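# Restore crashed lab deck: rack plates, seat culture lid

## Task

After a crashed run, return every plate and block to a bay that the deck table assigns to its kind: deep-well block (sealed) to bay 11; sealed 96-well plates to bays 12, 31 and 41; sealed 384-well plate to bay 23; culture plate with its lid to bay 43. Each piece must lie flat, seated within its bay's corner pieces, with its cut corner toward the back left. The culture plate's lid must be fully down over the plate's body. Nothing may count only because the robot is holding it: release everything and move the grippers clear at the end.

## Robot and tools

ROBOT AND FRAME. Two arms, left_arm and right_arm, each with a two-finger gripper. All poses use one shared scene frame: origin on the table top between the arms, +x out over the table, +z up, and left_arm sits on the +y side. The arm names are not image sides. Printed hand positions can be somewhat off, more so at long reach.

DECK. Bays are named row then column (bay 23 = row 2, column 3). From the arms' viewpoint, row 1 is nearest and row 4 farthest; column 1 is on the left and column 4 on the right. Column 4 has raised floors. Every piece began with its cut corner at back left. Only the camera images show where ware actually is.

GRIPPER GEOMETRY. Fingers point along the gripper's +z axis and close along its y axis. end_effector_position is the spot between the pads when closed; closed fingertips extend about 33 mm past it, open ones about 9 mm. Closing pushes the tips roughly 24 mm further out, so leave that clearance above a surface.

THE 20-NUMBER ROW (used by execute_actions and move). One list covers both arms: left_arm x, y, z, qw, qx, qy, qz, then left gripper position, force_limit, speed; then the same ten for right_arm. Always send all 20 even if one arm is idle. x, y, z are an absolute target in metres in the scene frame for end_effector_position; qw, qx, qy, qz are an absolute target orientation (w first). The three gripper numbers each lie in [-1, 1]: position +1 is fully open (140 mm), pads touch near -0.8, and -1 keeps closing until blocked; force_limit goes about 14 N at -1, 60 N at 0, 107 N at +1; speed of the pad gap goes about 30 mm/s at -1, 140 at 0, 250 at +1. To keep an arm still, resend its previous pose and the same three gripper numbers (a 0 is a real command). To hold orientation, repeat your own target quaternion rather than the drifted reported one. Targets more than 0.6 m from the arm's last reported position along any gripper axis are refused. Each control step the command is clipped to within 70 mm and 16 degrees of the measured pose; position is favoured over orientation.

TOOLS.
- execute_actions: {"actions": [...], "pictures": bool}. The list is empty (just report state) or holds one item: either {"rows": [[20 numbers], ...], "steps": n} with 1–15 rows and n up to 15 (default 15), each row applied for one 1/30 s step and the final row repeated; or a wait {"steps": n} up to 300, counted from the previous result. After the last step each arm only continues to its last clipped pose, so check the result and command the remainder.
- move: {"target": [20 numbers], "speed": m/s from 0.002 to 0.5, default 0.25; turning capped at double that in rad/s}. Each gripper travels a straight line toward its target; both paths finish together, lasting 0.5 to 10 s (cut off at 10 s). Finger numbers are applied at the start. Paths ignore obstacles and the other arm, may lag, stray or overshoot speed, especially with a nearly straight arm.
- wait: {"seconds": 0 to 10}; sends nothing new.
- zoom_image: {"camera": one of cam_head_left, cam_head_right, cam_left_wrist, cam_right_wrist, "region": [x0, y0, x1, y1]} in that camera's pixels, origin top-left, at most 504 by 504.
- finished_scene: {"scene": current scene number}; irreversible, ends and grades the scene.

CAMERAS. cam_head_left and cam_head_right are 896x504 pinhole heads; cam_left_wrist and cam_right_wrist are 504x504 fisheye wrist views. Images come back in that order.

READING RESULTS. The state line lists, per arm, gripper position, quaternion (wxyz) and velocities. object_status: 0 moving, 1 blocked while opening, 2 blocked while closing (a grip), 3 reached the requested position or pads met (a thin item might still be held). After closing at -1, confirm status 2. position_measured runs in counts from 3 (open) to 230 (pads met), not linearly. To tighten a grip, raise force_limit and change position slightly (for example -1 to -0.98). HELD marks steps the clearance check withheld; a 'pose unreachable' line names the arm affected. 'Hand target' shows where each arm is now being driven. A move adds a 'move:' line with its ending (done, off_target, moving, held, fault), limits such as paced (pose clipped) or held (steps blocked, after which the arm may surge), and each gripper's distance from its target. Joint torque readings carry offsets and noise. MOTOR HOT warns of heating from holding loads; reaching the limit brakes that arm (OVER-TEMPERATURE FAULT). The simulation keeps running while you compose a reply.

WHAT TO AVOID. Arms are stiff: commanding even slightly past a firm contact can trip a TORQUE FAULT (load limits in N m: waist 312, shoulder 312, elbow 147, forearm roll 41.4, wrist pitch 41.4, wrist roll 41.4, held weight included) or a FORCE FAULT at 144 N of outside force; either halts the arm for 10 s and makes it yield. Faster contacts hit harder. Keep the arms from colliding or pressing on each other. Never push or drop anything off the table; avoid slams, slips and drops. Expect occasional tugs on held items or nudges to loose ones, so verify placements by camera. Finish by opening the grippers and lifting clear.

Each tool is called after "Call:" as name(argument=value, ...) on one line, values as JSON.

## Session

Call:
execute_actions(actions=[])

Scene clock: 0.00 s of 12600.00 s.
left_arm: end_effector_position=(+0.7043, +0.6181, +0.3231) position_measured=3 object_status=3 end_effector_quat_wxyz=(-0.001, +1.000, -0.023, +0.001) end_effector_velocity=(-0.000, -0.001, +0.001) end_effector_angular_velocity=(+0.000, +0.000, -0.001) | right_arm: end_effector_position=(+0.5972, -0.4803, +0.3210) position_measured=3 object_status=3 end_effector_quat_wxyz=(+0.001, +0.997, +0.072, -0.000) end_effector_velocity=(+0.000, +0.000, +0.000) end_effector_angular_velocity=(+0.001, -0.000, -0.000)
Joint positions: left_arm=[-0.054  0.162  1.604  0.002  1.372  1.518] | right_arm=[-0.052  0.165  1.605 -0.001  1.372  1.519]
Joint velocities: left_arm=[-0.001 -0.001 -0.001  0.     0.001  0.   ] | right_arm=[-0.    -0.    -0.     0.001  0.    -0.   ]
Joint torques (N m, as the joint torque sensors report them, + toward a larger angle): no reading
Hand target (left_arm): +0.704, +0.618, +0.323; -0.001, +1.000, -0.023, +0.001
Hand target (right_arm): +0.597, -0.480, +0.321; +0.001, +0.997, +0.072, -0.000

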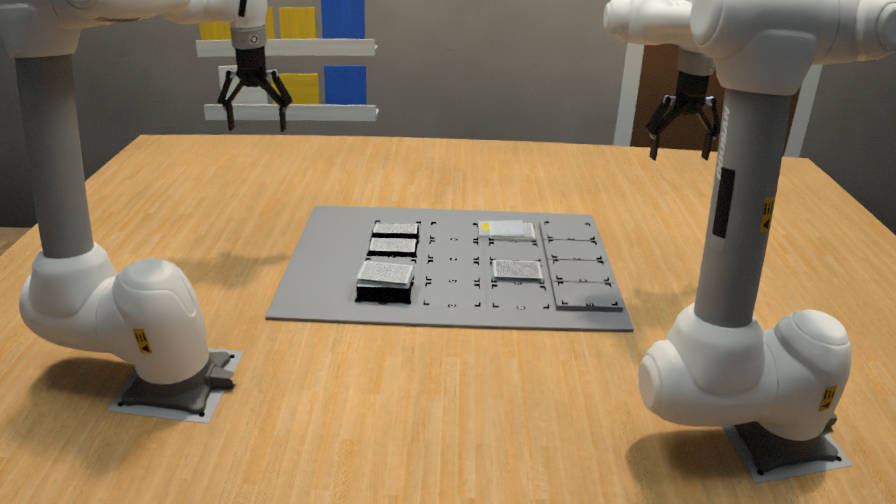

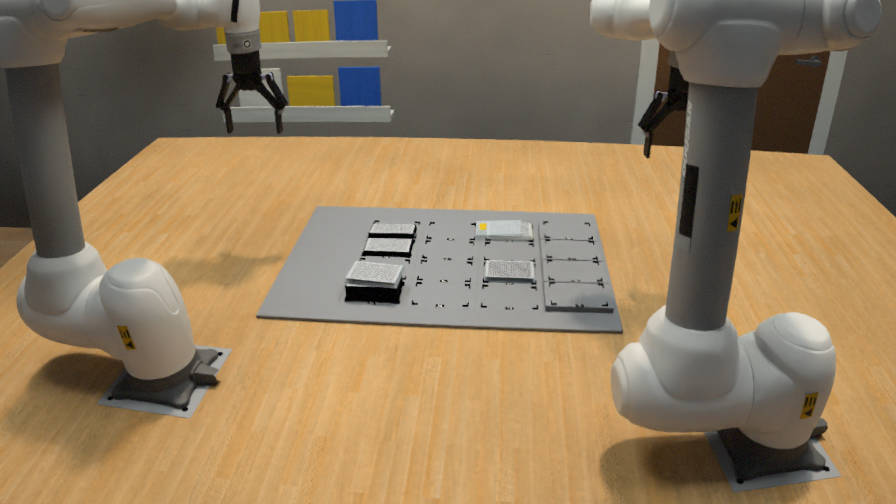

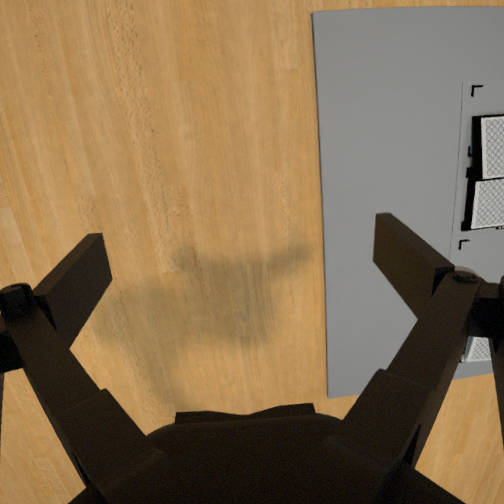

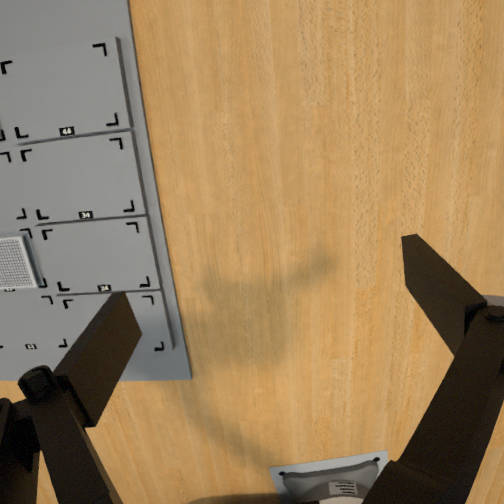

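Call:
zoom_image(camera="cam_head_left", region=[330,200,630,330])

Call:
move(target=[0.62,0.25,0.32,0,1,0,0,1,0,0,0.75,-0.13,0.32,0,1,0,0,1,0,0])

Region (330, 200, 630, 330) of cam_head_left's 896x504 image, scaled by 1.680, with more detail than that image has; it fills the top 218 rows of this view, and the rest is white.

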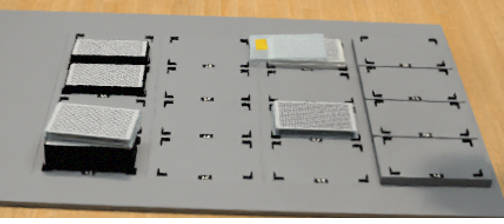

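Scene clock: 5.00 s of 12600.00 s.
left_arm: end_effector_position=(+0.6200, +0.2498, +0.3201) position_measured=3 object_status=3 end_effector_quat_wxyz=(+0.001, +1.000, +0.000, +0.000) end_effector_velocity=(+0.000, -0.002, -0.000) end_effector_angular_velocity=(-0.001, -0.001, -0.001) | right_arm: end_effector_position=(+0.7496, -0.1296, +0.3197) position_measured=3 object_status=3 end_effector_quat_wxyz=(-0.000, +1.000, -0.000, +0.000) end_effector_velocity=(+0.001, +0.001, -0.001) end_effector_angular_velocity=(-0.001, +0.001, -0.001)
Joint positions: left_arm=[-0.617  0.229  1.528 -0.001  1.383  0.909] | right_arm=[ 0.327  0.604  0.985 -0.     1.552  2.043]
Joint velocities: left_arm=[-0.002  0.001 -0.001 -0.    -0.002 -0.001] | right_arm=[ 0.     0.003 -0.004 -0.     0.002  0.001]
Joint torques (N m, as the joint torque sensors report them, + toward a larger angle): left_arm=[ -2.77 -68.89 -37.34   4.2    0.34  -0.57] | right_arm=[   0.94 -101.64  -39.99    4.77   -0.14   -0.03]
Hand target (left_arm): +0.620, +0.250, +0.320; +0.001, +1.000, +0.000, +0.000
Hand target (right_arm): +0.750, -0.130, +0.320; -0.000, +1.000, -0.000, +0.000
Off the commanded pose (left_arm): 0.000 m, 0 deg.
Off the commanded pose (right_arm): 0.001 m, 0 deg.
move: done

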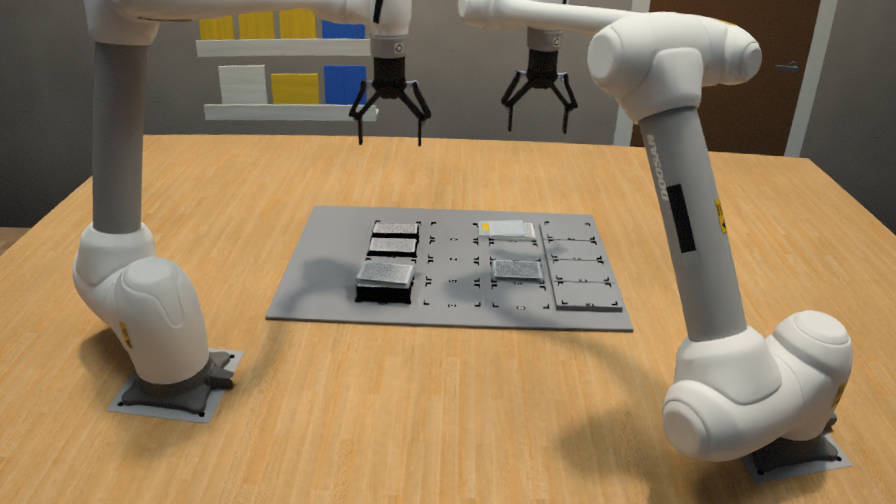

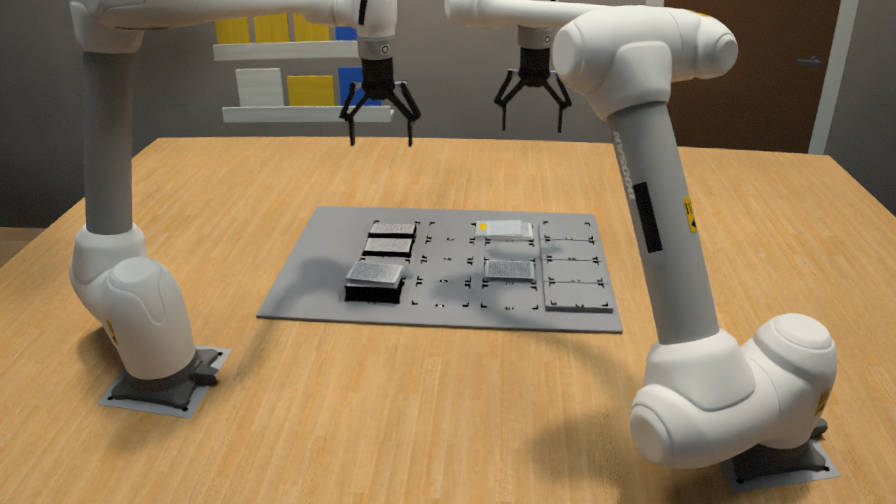

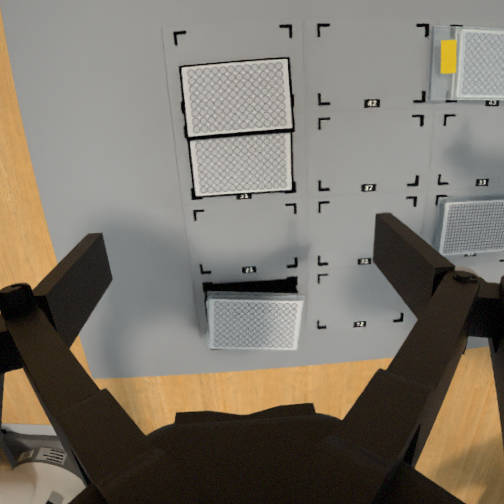

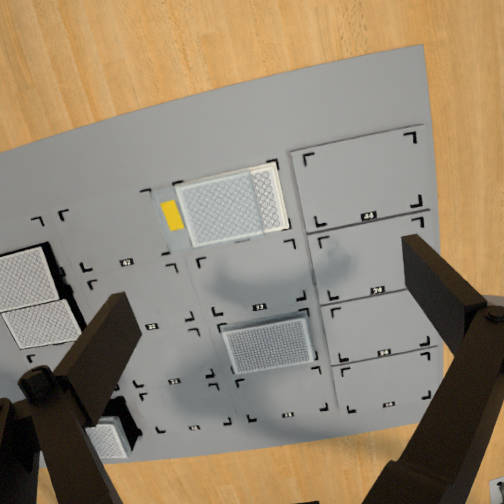

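Call:
move(target=[0.70,0.25,0.12,0,1,0,0,1,0,0,0.8,-0.09,0.12,0,1,0,0,1,0,0])

Scene clock: 11.53 s of 12600.00 s.
left_arm: end_effector_position=(+0.7002, +0.2498, +0.1201) position_measured=3 object_status=3 end_effector_quat_wxyz=(-0.000, +1.000, -0.000, -0.000) end_effector_velocity=(-0.000, -0.000, -0.001) end_effector_angular_velocity=(-0.000, +0.000, -0.001) | right_arm: end_effector_position=(+0.7997, -0.0901, +0.1200) position_measured=3 object_status=3 end_effector_quat_wxyz=(-0.000, +1.000, +0.000, +0.000) end_effector_velocity=(+0.001, -0.002, -0.001) end_effector_angular_velocity=(-0.002, -0.000, -0.001)
Joint positions: left_arm=[-0.552  0.439  1.618  0.     1.085  0.974] | right_arm=[0.34  0.775 1.054 0.    1.312 2.055]
Joint velocities: left_arm=[-0.     0.001  0.    -0.    -0.001  0.001] | right_arm=[-0.001  0.001  0.    -0.002 -0.     0.   ]
Joint torques (N m, as the joint torque sensors report them, + toward a larger angle): left_arm=[ -2.34 -84.4  -33.45   4.     0.35  -0.42] | right_arm=[   2.43 -112.24  -41.34    4.69   -0.13   -0.22]
Hand target (left_arm): +0.700, +0.250, +0.120; -0.000, +1.000, -0.000, -0.000
Hand target (right_arm): +0.800, -0.090, +0.120; -0.000, +1.000, +0.000, -0.000
Off the commanded pose (left_arm): 0.000 m, 0 deg.
Off the commanded pose (right_arm): 0.000 m, 0 deg.
After step 90, 2.20 s passed at rest.
move: done

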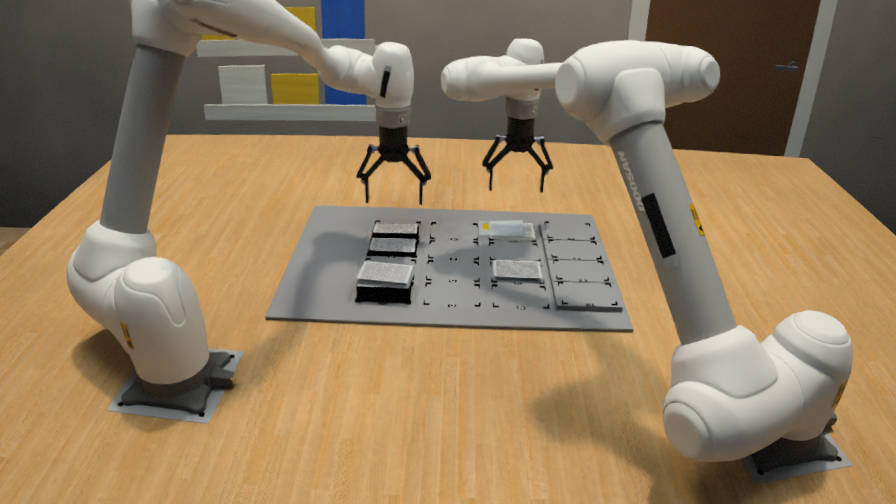

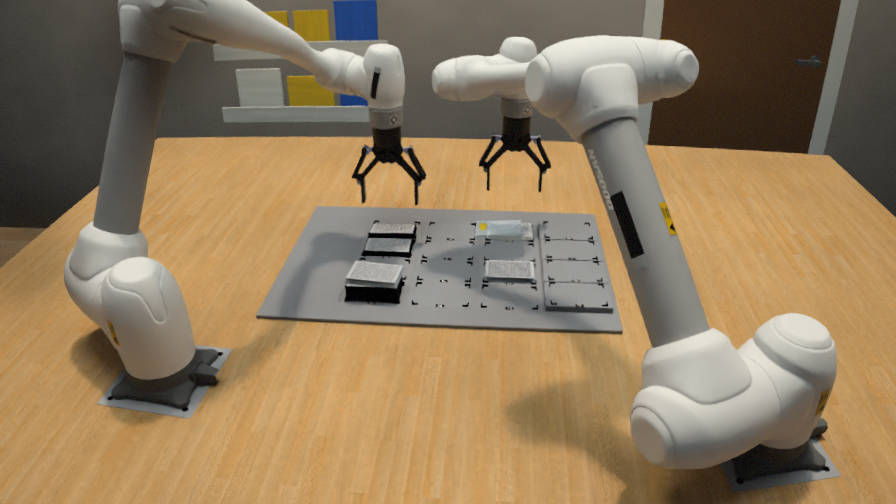

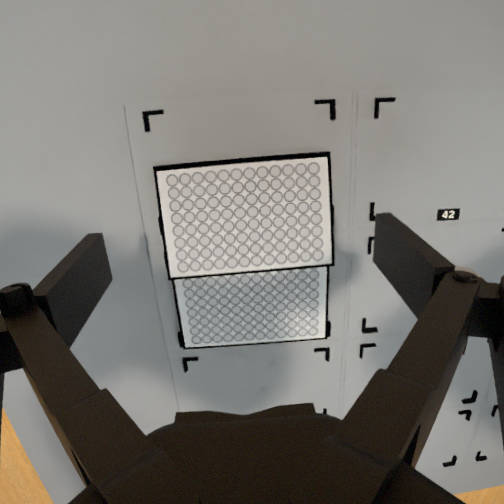

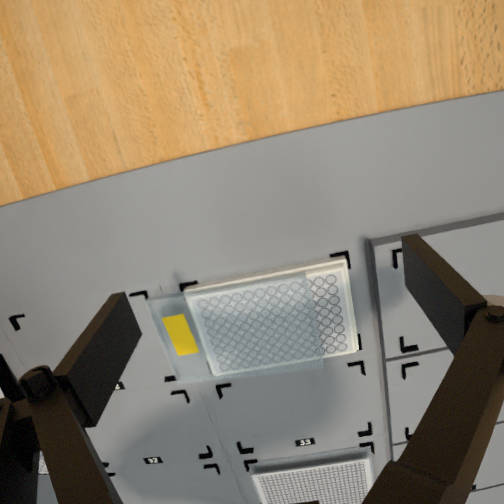

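Call:
move(target=[0.672,0.248,0.055,0,1,0,0,1,0,0,0.71,-0.10,0.10,0,0.7071,-0.7071,0,0.6,0,0])

Scene clock: 26.00 s of 12600.00 s.
left_arm: end_effector_position=(+0.6721, +0.2479, +0.0550) position_measured=3 object_status=3 end_effector_quat_wxyz=(+0.000, +1.000, -0.000, -0.000) end_effector_velocity=(-0.000, +0.001, -0.001) end_effector_angular_velocity=(+0.003, +0.001, -0.001) | right_arm: end_effector_position=(+0.7100, -0.1001, +0.1001) position_measured=53 object_status=3 end_effector_quat_wxyz=(+0.000, -0.707, +0.707, +0.000) end_effector_velocity=(-0.000, -0.000, -0.000) end_effector_angular_velocity=(-0.001, -0.001, -0.004)
Joint positions: left_arm=[-0.576  0.462  1.718 -0.     0.961  0.95 ] | right_arm=[0.377 0.65  1.312 0.    1.179 3.663]
Joint velocities: left_arm=[0.    0.001 0.    0.002 0.002 0.   ] | right_arm=[ 0.    -0.     0.001 -0.002 -0.     0.005]
Joint torques (N m, as the joint torque sensors report them, + toward a larger angle): left_arm=[ -0.32 -84.59 -30.86   3.74   0.39  -0.22] | right_arm=[   2.39 -101.53  -37.18    4.34    0.02   -0.58]
Hand target (left_arm): +0.672, +0.248, +0.055; +0.000, +1.000, -0.000, -0.000
Hand target (right_arm): +0.710, -0.100, +0.100; -0.000, +0.707, -0.707, -0.000
Off the commanded pose (left_arm): 0.000 m, 0 deg.
Off the commanded pose (right_arm): 0.000 m, 0 deg.
After step 90, 7.90 s passed at rest.
move: done

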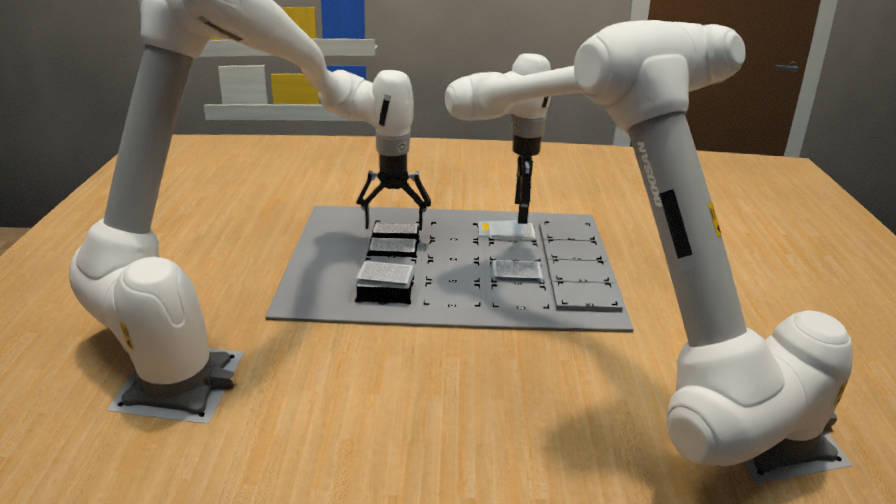

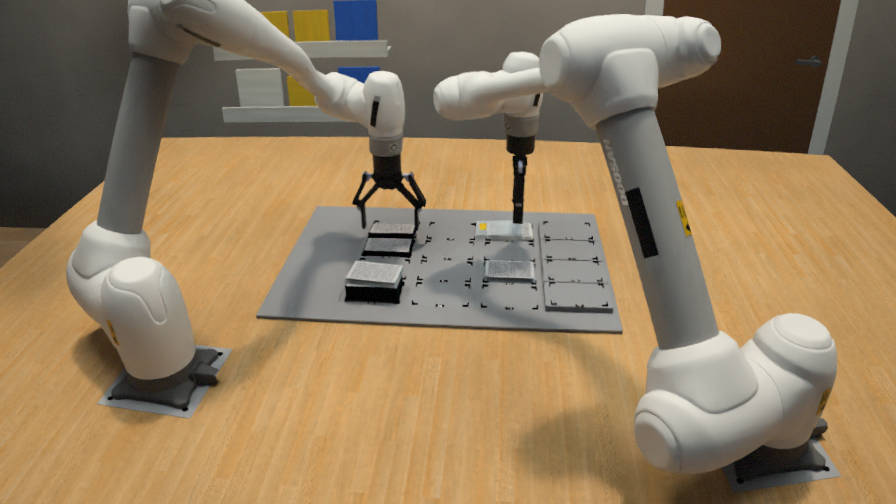

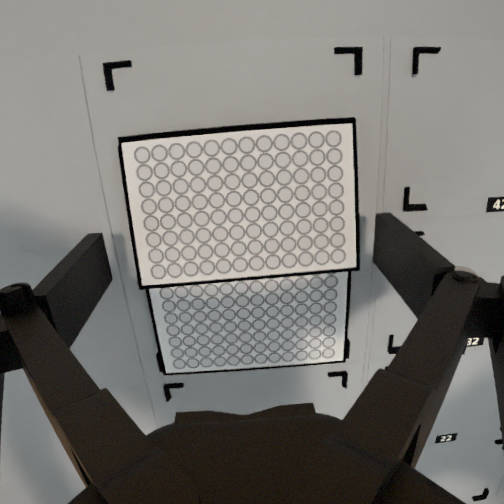

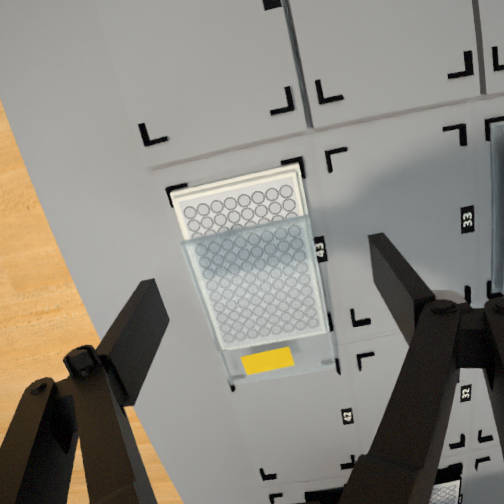

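Call:
move(target=[0.688,0.245,0.032,0,0.996,0,-0.09,1,0,0,0.71,-0.10,0.10,0,0.7071,-0.7071,0,0.6,0,0], speed=0.08)

Call:
zoom_image(camera="cam_head_right", region=[330,190,470,310])

Scene clock: 35.43 s of 12600.00 s.
left_arm: end_effector_position=(+0.6880, +0.2451, +0.0320) position_measured=3 object_status=3 end_effector_quat_wxyz=(-0.000, +0.996, +0.000, -0.090) end_effector_velocity=(+0.001, -0.001, -0.000) end_effector_angular_velocity=(-0.000, +0.003, -0.001) | right_arm: end_effector_position=(+0.7100, -0.1000, +0.1000) position_measured=53 object_status=3 end_effector_quat_wxyz=(+0.000, -0.707, +0.707, -0.000) end_effector_velocity=(-0.001, +0.001, -0.000) end_effector_angular_velocity=(-0.000, +0.000, +0.001)
Joint positions: left_arm=[-0.524  0.576  1.59  -0.107  1.13   1.054] | right_arm=[ 0.377  0.651  1.312 -0.     1.179  3.663]
Joint velocities: left_arm=[ 0.     0.004 -0.005 -0.002  0.004  0.002] | right_arm=[ 0.002 -0.     0.     0.    -0.     0.   ]
Joint torques (N m, as the joint torque sensors report them, + toward a larger angle): left_arm=[ -1.95 -95.95 -30.7    3.57   0.78  -0.16] | right_arm=[ -0.58 -99.3  -38.41   4.19   0.04  -0.31]
Hand target (left_arm): +0.688, +0.245, +0.032; -0.000, +0.996, +0.000, -0.090
Hand target (right_arm): +0.710, -0.100, +0.100; -0.000, +0.707, -0.707, +0.000
Off the commanded pose (left_arm): 0.000 m, 0 deg.
Off the commanded pose (right_arm): 0.000 m, 0 deg.
After step 90, 5.03 s passed at rest.
move: done

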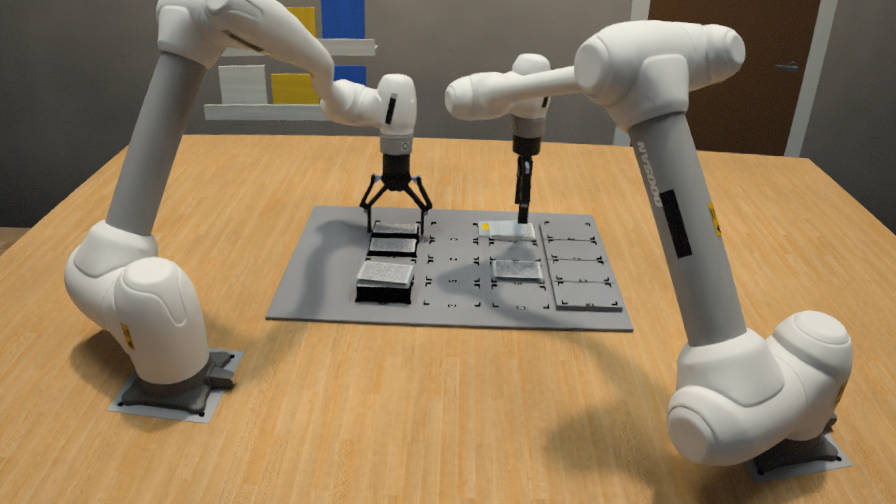

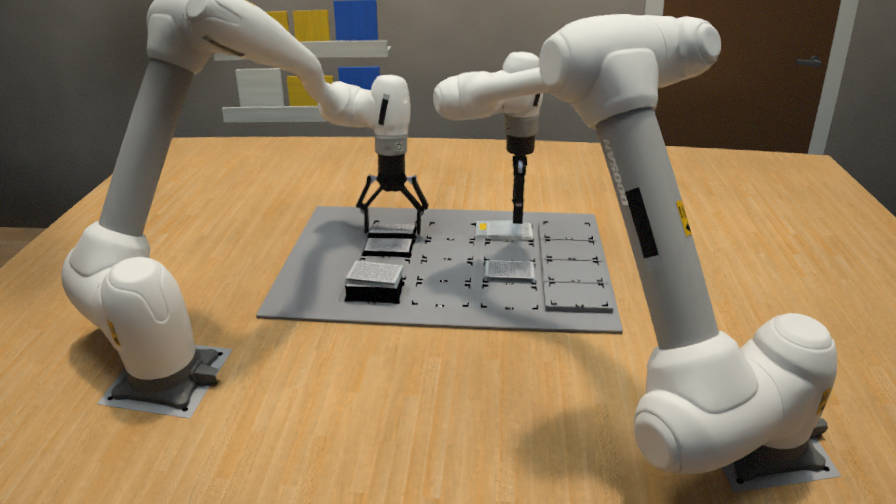

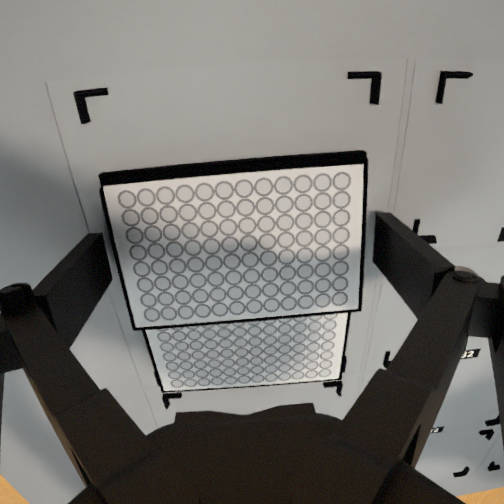

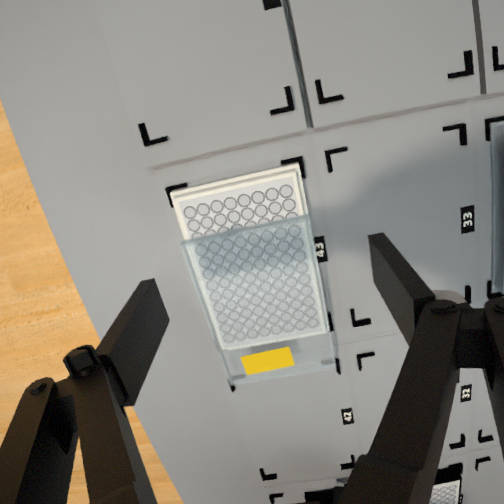

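Region (330, 190, 470, 310) of cam_head_right's 896x504 image, scaled by 3.600, with more detail than that image has; it fills the top 432 rows of this view, and the rest is white.

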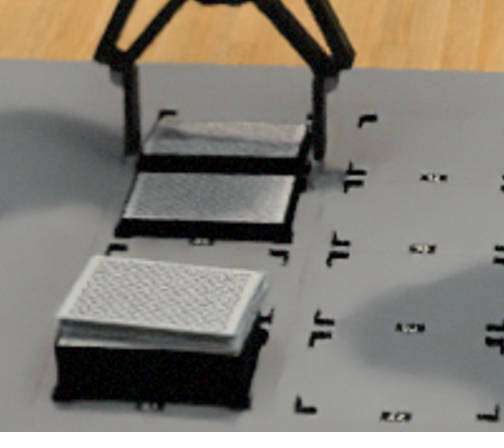

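Call:
move(target=[0.688,0.245,0.035,0,0.996,0,-0.09,-1,-0.4,-0.8,0.71,-0.10,0.10,0,0.7071,-0.7071,0,0.6,0,0])

Call:
move(target=[0.72,0.245,0.048,0,1,-0.01,0,-1,-0.4,-0.8,0.71,-0.10,0.10,0,0.7071,-0.7071,0,0.6,0,0], speed=0.06)

Call:
zoom_image(camera="cam_head_right", region=[340,190,450,270])

Scene clock: 43.57 s of 12600.00 s.
left_arm: end_effector_position=(+0.6880, +0.2450, +0.0350) position_measured=32 object_status=2 end_effector_quat_wxyz=(+0.000, +0.996, +0.000, -0.090) end_effector_velocity=(+0.000, -0.001, +0.001) end_effector_angular_velocity=(-0.001, -0.000, -0.000) | right_arm: end_effector_position=(+0.7100, -0.1000, +0.1000) position_measured=53 object_status=3 end_effector_quat_wxyz=(+0.000, -0.707, +0.707, -0.000) end_effector_velocity=(+0.001, -0.000, +0.000) end_effector_angular_velocity=(+0.000, -0.001, -0.000)
Joint positions: left_arm=[-0.524  0.574  1.588 -0.107  1.135  1.054] | right_arm=[ 0.377  0.651  1.312 -0.     1.179  3.663]
Joint velocities: left_arm=[-0.001 -0.    -0.001 -0.001  0.    -0.   ] | right_arm=[-0.    -0.    -0.001 -0.     0.    -0.   ]
Joint torques (N m, as the joint torque sensors report them, + toward a larger angle): left_arm=[ -1.02 -95.68 -31.18   3.51   0.81  -0.38] | right_arm=[   2.19 -101.07  -39.11    4.21   -0.04   -0.41]
Hand target (left_arm): +0.688, +0.245, +0.035; -0.000, +0.996, +0.000, -0.090
Hand target (right_arm): +0.710, -0.100, +0.100; -0.000, +0.707, -0.707, +0.000
Off the commanded pose (left_arm): 0.000 m, 0 deg.
Off the commanded pose (right_arm): 0.000 m, 0 deg.
After step 90, 4.43 s passed at rest.
move: done

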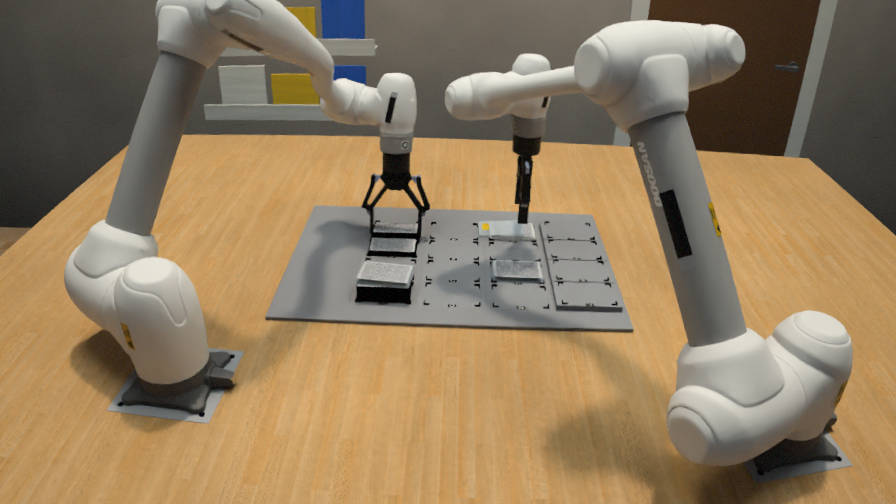

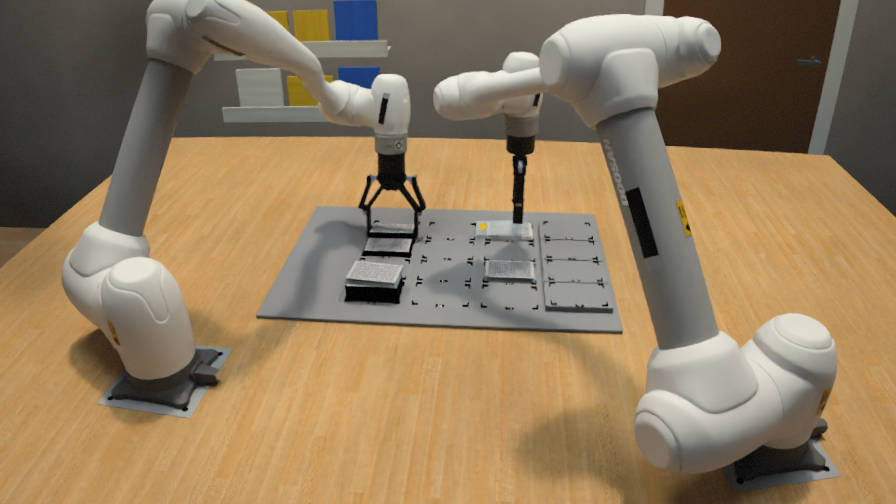

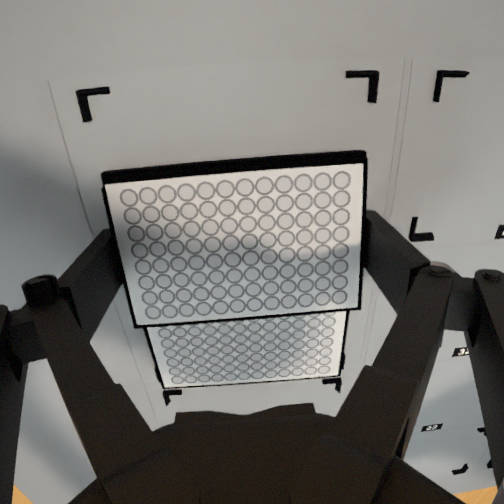

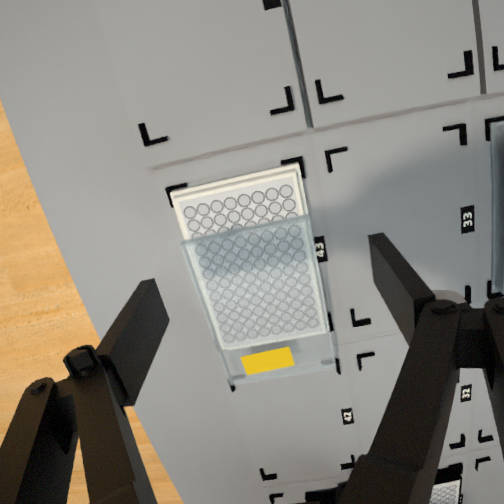

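Scene clock: 45.37 s of 12600.00 s.
left_arm: end_effector_position=(+0.7199, +0.2449, +0.0481) position_measured=32 object_status=2 end_effector_quat_wxyz=(+0.000, +1.000, -0.010, -0.000) end_effector_velocity=(+0.001, +0.001, +0.000) end_effector_angular_velocity=(+0.001, -0.003, -0.000) | right_arm: end_effector_position=(+0.7100, -0.1000, +0.1000) position_measured=53 object_status=3 end_effector_quat_wxyz=(+0.000, -0.707, +0.707, -0.000) end_effector_velocity=(-0.000, -0.001, -0.001) end_effector_angular_velocity=(-0.001, +0.001, -0.000)
Joint positions: left_arm=[-0.543  0.525  1.63  -0.     0.987  1.002] | right_arm=[ 0.377  0.651  1.312 -0.     1.179  3.663]
Joint velocities: left_arm=[-0.    -0.001  0.001  0.003 -0.002 -0.001] | right_arm=[-0.     0.     0.001 -0.001 -0.     0.   ]
Joint torques (N m, as the joint torque sensors report them, + toward a larger angle): left_arm=[ -1.18 -89.79 -32.34   3.89   0.15  -0.16] | right_arm=[  2.41 -98.48 -39.29   4.3   -0.5    0.  ]
Hand target (left_arm): +0.720, +0.245, +0.048; +0.000, +1.000, -0.010, -0.000
Hand target (right_arm): +0.710, -0.100, +0.100; -0.000, +0.707, -0.707, +0.000
Off the commanded pose (left_arm): 0.000 m, 0 deg.
Off the commanded pose (right_arm): 0.000 m, 0 deg.
move: done

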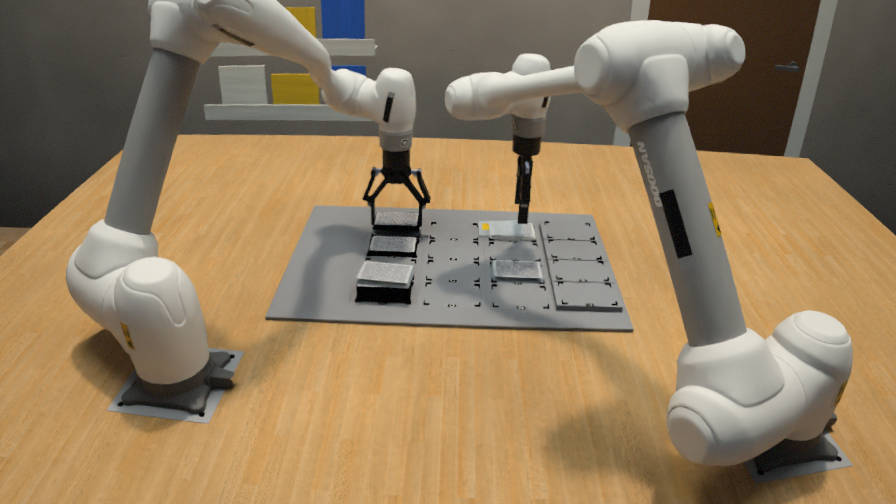

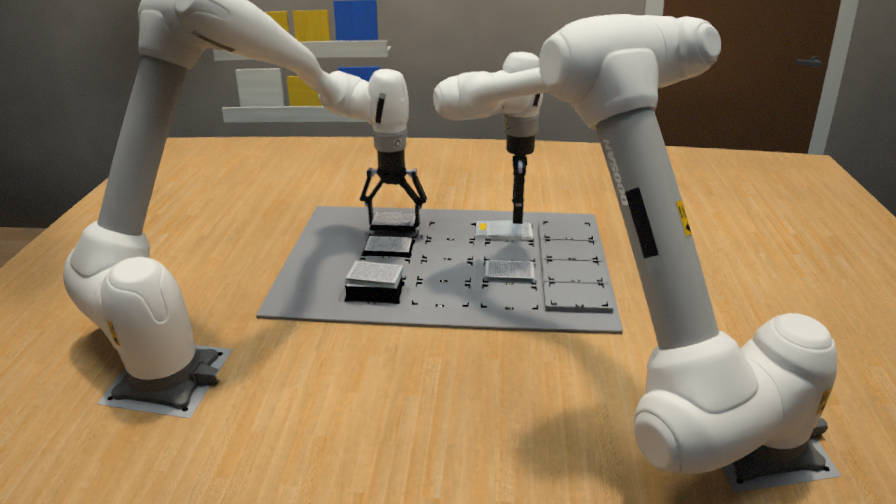

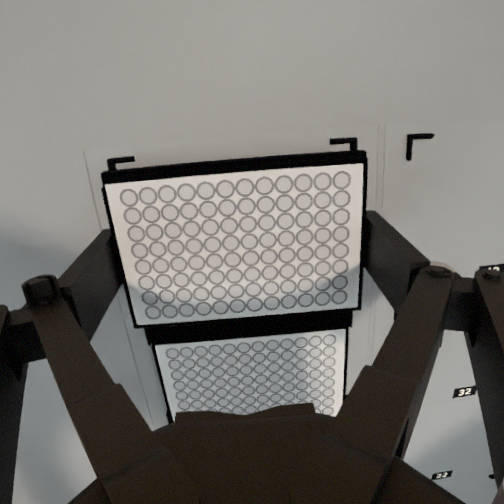

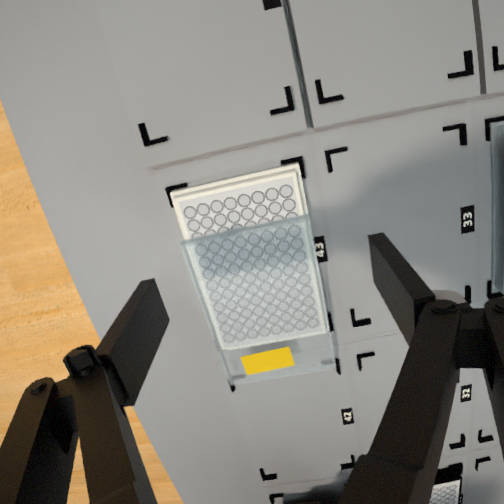

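Region (340, 190, 450, 270) of cam_head_right's 896x504 image, scaled by 4.582, with more detail than that image has; it fills the top 367 rows of this view, and the rest is white.

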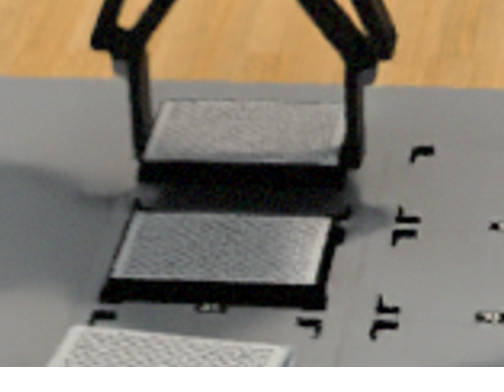

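Rest height is roughly 0.027.

Call:
move(target=[0.72,0.245,0.034,0,1,-0.01,0,-1,-0.4,-0.8,0.71,-0.10,0.10,0,0.7071,-0.7071,0,0.6,0,0], speed=0.03)

Call:
zoom_image(camera="cam_left_wrist", region=[70,120,410,360])

Scene clock: 51.07 s of 12600.00 s.
left_arm: end_effector_position=(+0.7200, +0.2449, +0.0341) position_measured=32 object_status=2 end_effector_quat_wxyz=(+0.000, +1.000, -0.010, +0.000) end_effector_velocity=(-0.000, -0.000, -0.001) end_effector_angular_velocity=(+0.000, +0.000, -0.001) | right_arm: end_effector_position=(+0.7100, -0.1000, +0.1000) position_measured=53 object_status=3 end_effector_quat_wxyz=(-0.000, -0.707, +0.707, -0.000) end_effector_velocity=(-0.000, +0.000, +0.001) end_effector_angular_velocity=(+0.000, -0.001, +0.000)
Joint positions: left_arm=[-0.543  0.538  1.639 -0.     0.965  1.002] | right_arm=[ 0.377  0.651  1.312 -0.     1.179  3.663]
Joint velocities: left_arm=[-0.     0.001  0.001 -0.    -0.002  0.   ] | right_arm=[ 0.    -0.001  0.    -0.    -0.    -0.   ]
Joint torques (N m, as the joint torque sensors report them, + toward a larger angle): left_arm=[ -1.9  -92.8  -30.61   3.81   0.29  -0.24] | right_arm=[   3.98 -103.02  -38.21    4.02   -0.28   -0.34]
Hand target (left_arm): +0.720, +0.245, +0.034; +0.000, +1.000, -0.010, -0.000
Hand target (right_arm): +0.710, -0.100, +0.100; +0.000, +0.707, -0.707, +0.000
Off the commanded pose (left_arm): 0.000 m, 0 deg.
Off the commanded pose (right_arm): 0.000 m, 0 deg.
After step 90, 1.97 s passed at rest.
move: done

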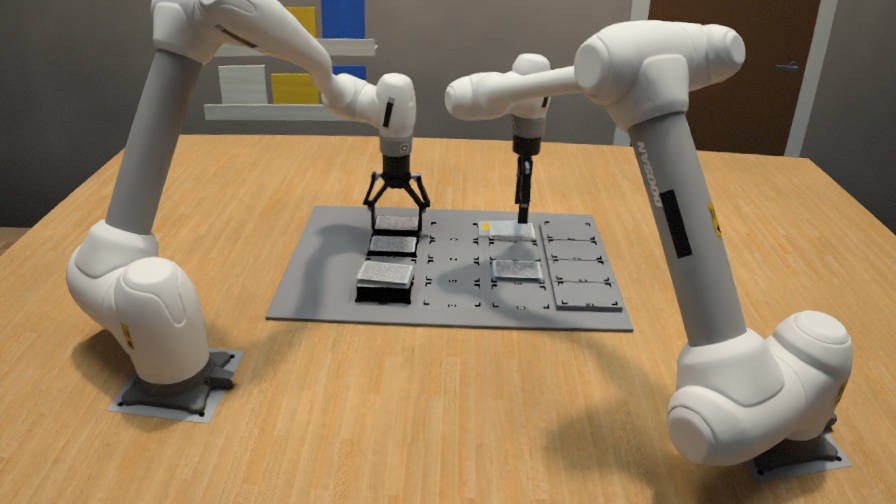

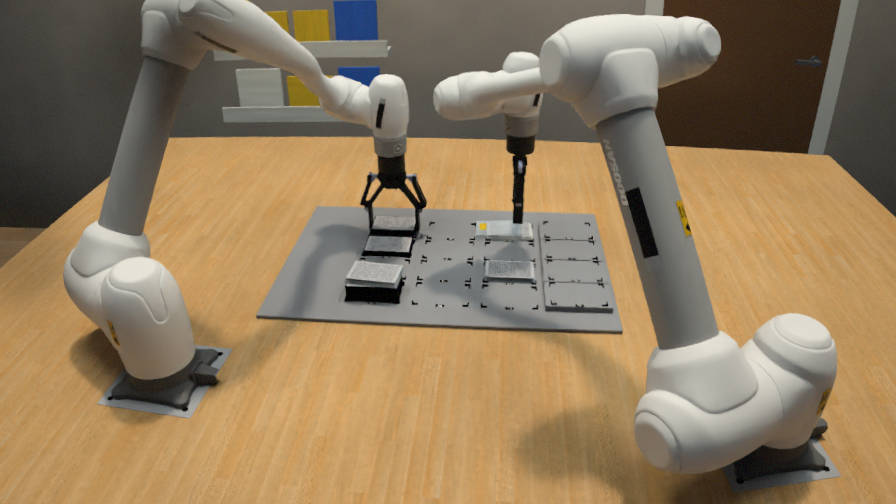

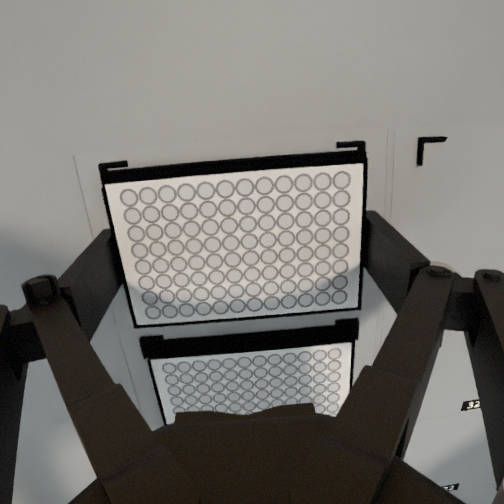

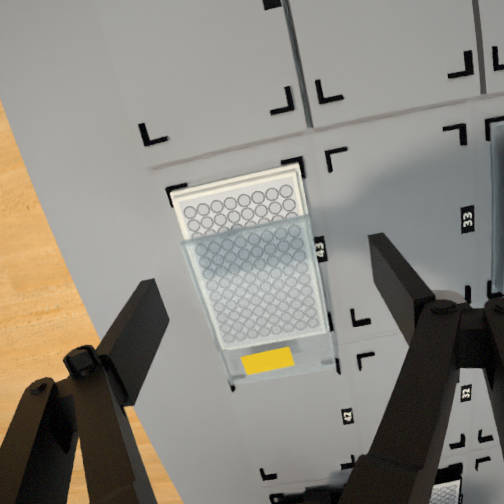

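Region (70, 120, 410, 360) of cam_left_wrist's 504x504 image, scaled by 1.482, with more detail than that image has; it fills the top 356 rows of this view, and the rest is white.

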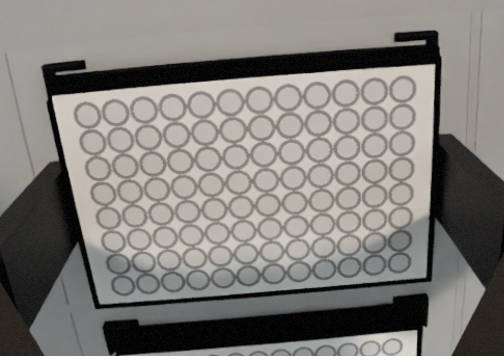

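Call:
move(target=[0.7202,0.2457,0.028,0,1,-0.0085,0,-1,-0.4,-0.8,0.71,-0.10,0.10,0,0.7071,-0.7071,0,0.6,0,0], speed=0.01)

Call:
zoom_image(camera="cam_left_wrist", region=[70,120,410,360])

Call:
zoom_image(camera="cam_head_right", region=[340,190,450,270])

Scene clock: 57.20 s of 12600.00 s.
left_arm: end_effector_position=(+0.7202, +0.2457, +0.0280) position_measured=32 object_status=2 end_effector_quat_wxyz=(+0.000, +1.000, -0.009, -0.000) end_effector_velocity=(-0.000, +0.000, -0.001) end_effector_angular_velocity=(-0.001, +0.000, +0.002) | right_arm: end_effector_position=(+0.7100, -0.1000, +0.1000) position_measured=53 object_status=3 end_effector_quat_wxyz=(-0.000, -0.707, +0.707, -0.000) end_effector_velocity=(-0.000, +0.000, -0.001) end_effector_angular_velocity=(-0.001, +0.001, +0.000)
Joint positions: left_arm=[-0.542  0.543  1.643 -0.     0.955  1.   ] | right_arm=[ 0.377  0.651  1.312 -0.     1.179  3.663]
Joint velocities: left_arm=[ 0.001  0.     0.001 -0.001 -0.002 -0.001] | right_arm=[ 0.     0.001  0.     0.    -0.    -0.   ]
Joint torques (N m, as the joint torque sensors report them, + toward a larger angle): left_arm=[ -1.62 -93.66 -30.72   3.9    0.42  -0.43] | right_arm=[  3.35 -99.17 -40.68   4.2    0.22  -0.31]
Hand target (left_arm): +0.720, +0.246, +0.028; +0.000, +1.000, -0.009, -0.000
Hand target (right_arm): +0.710, -0.100, +0.100; +0.000, +0.707, -0.707, +0.000
Off the commanded pose (left_arm): 0.000 m, 0 deg.
Off the commanded pose (right_arm): 0.000 m, 0 deg.
After step 90, 2.30 s passed at rest.
move: done

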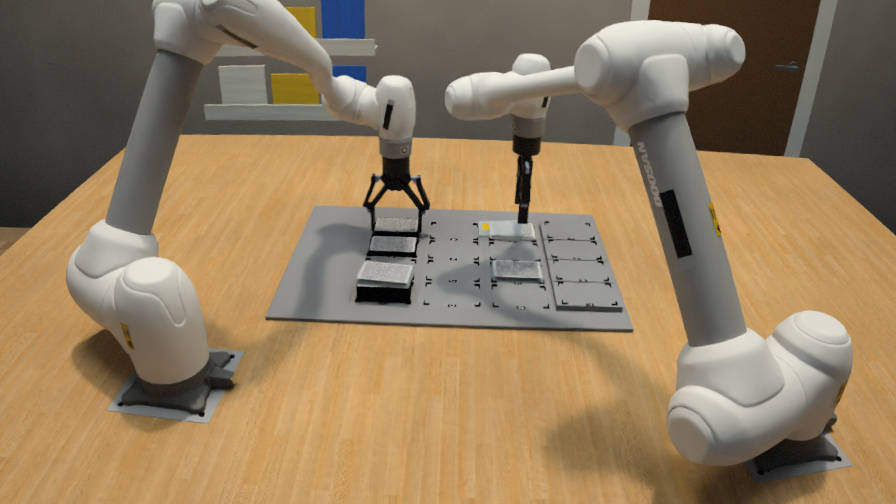

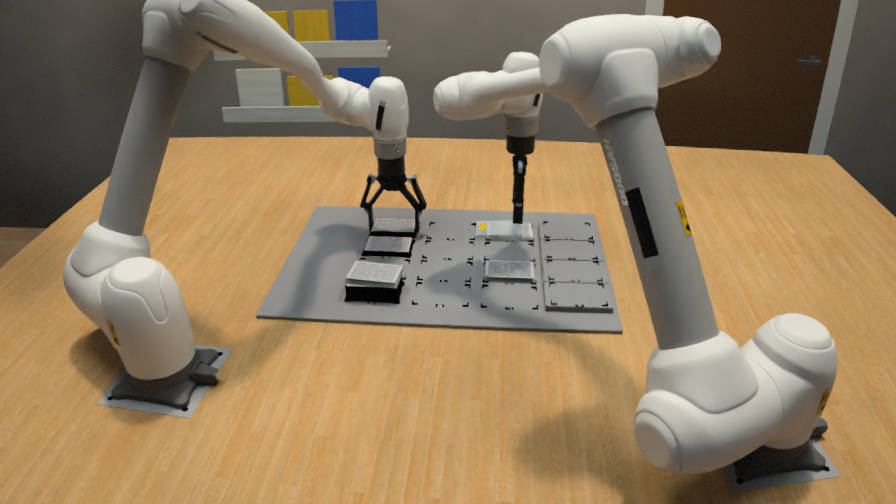

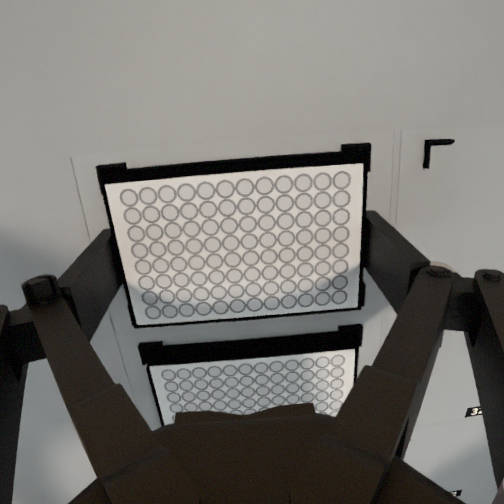

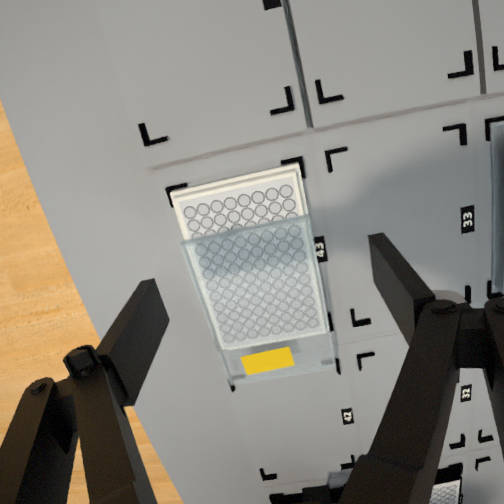

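Region (70, 120, 410, 360) of cam_left_wrist's 504x504 image, scaled by 1.482, with more detail than that image has; it fills the top 356 rows of this view, and the rest is white.

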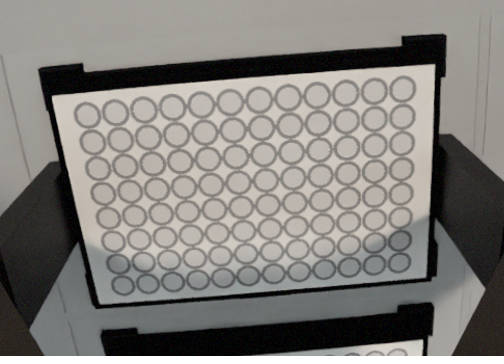

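Region (340, 190, 450, 270) of cam_head_right's 896x504 image, scaled by 4.582, with more detail than that image has; it fills the top 367 rows of this view, and the rest is white.

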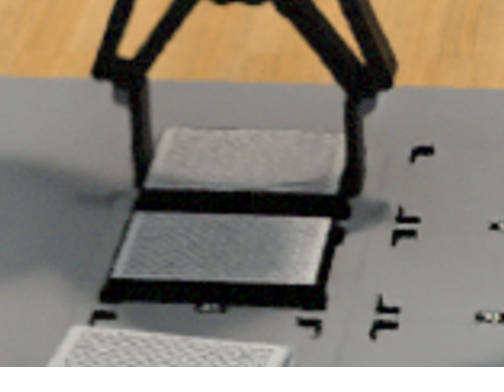

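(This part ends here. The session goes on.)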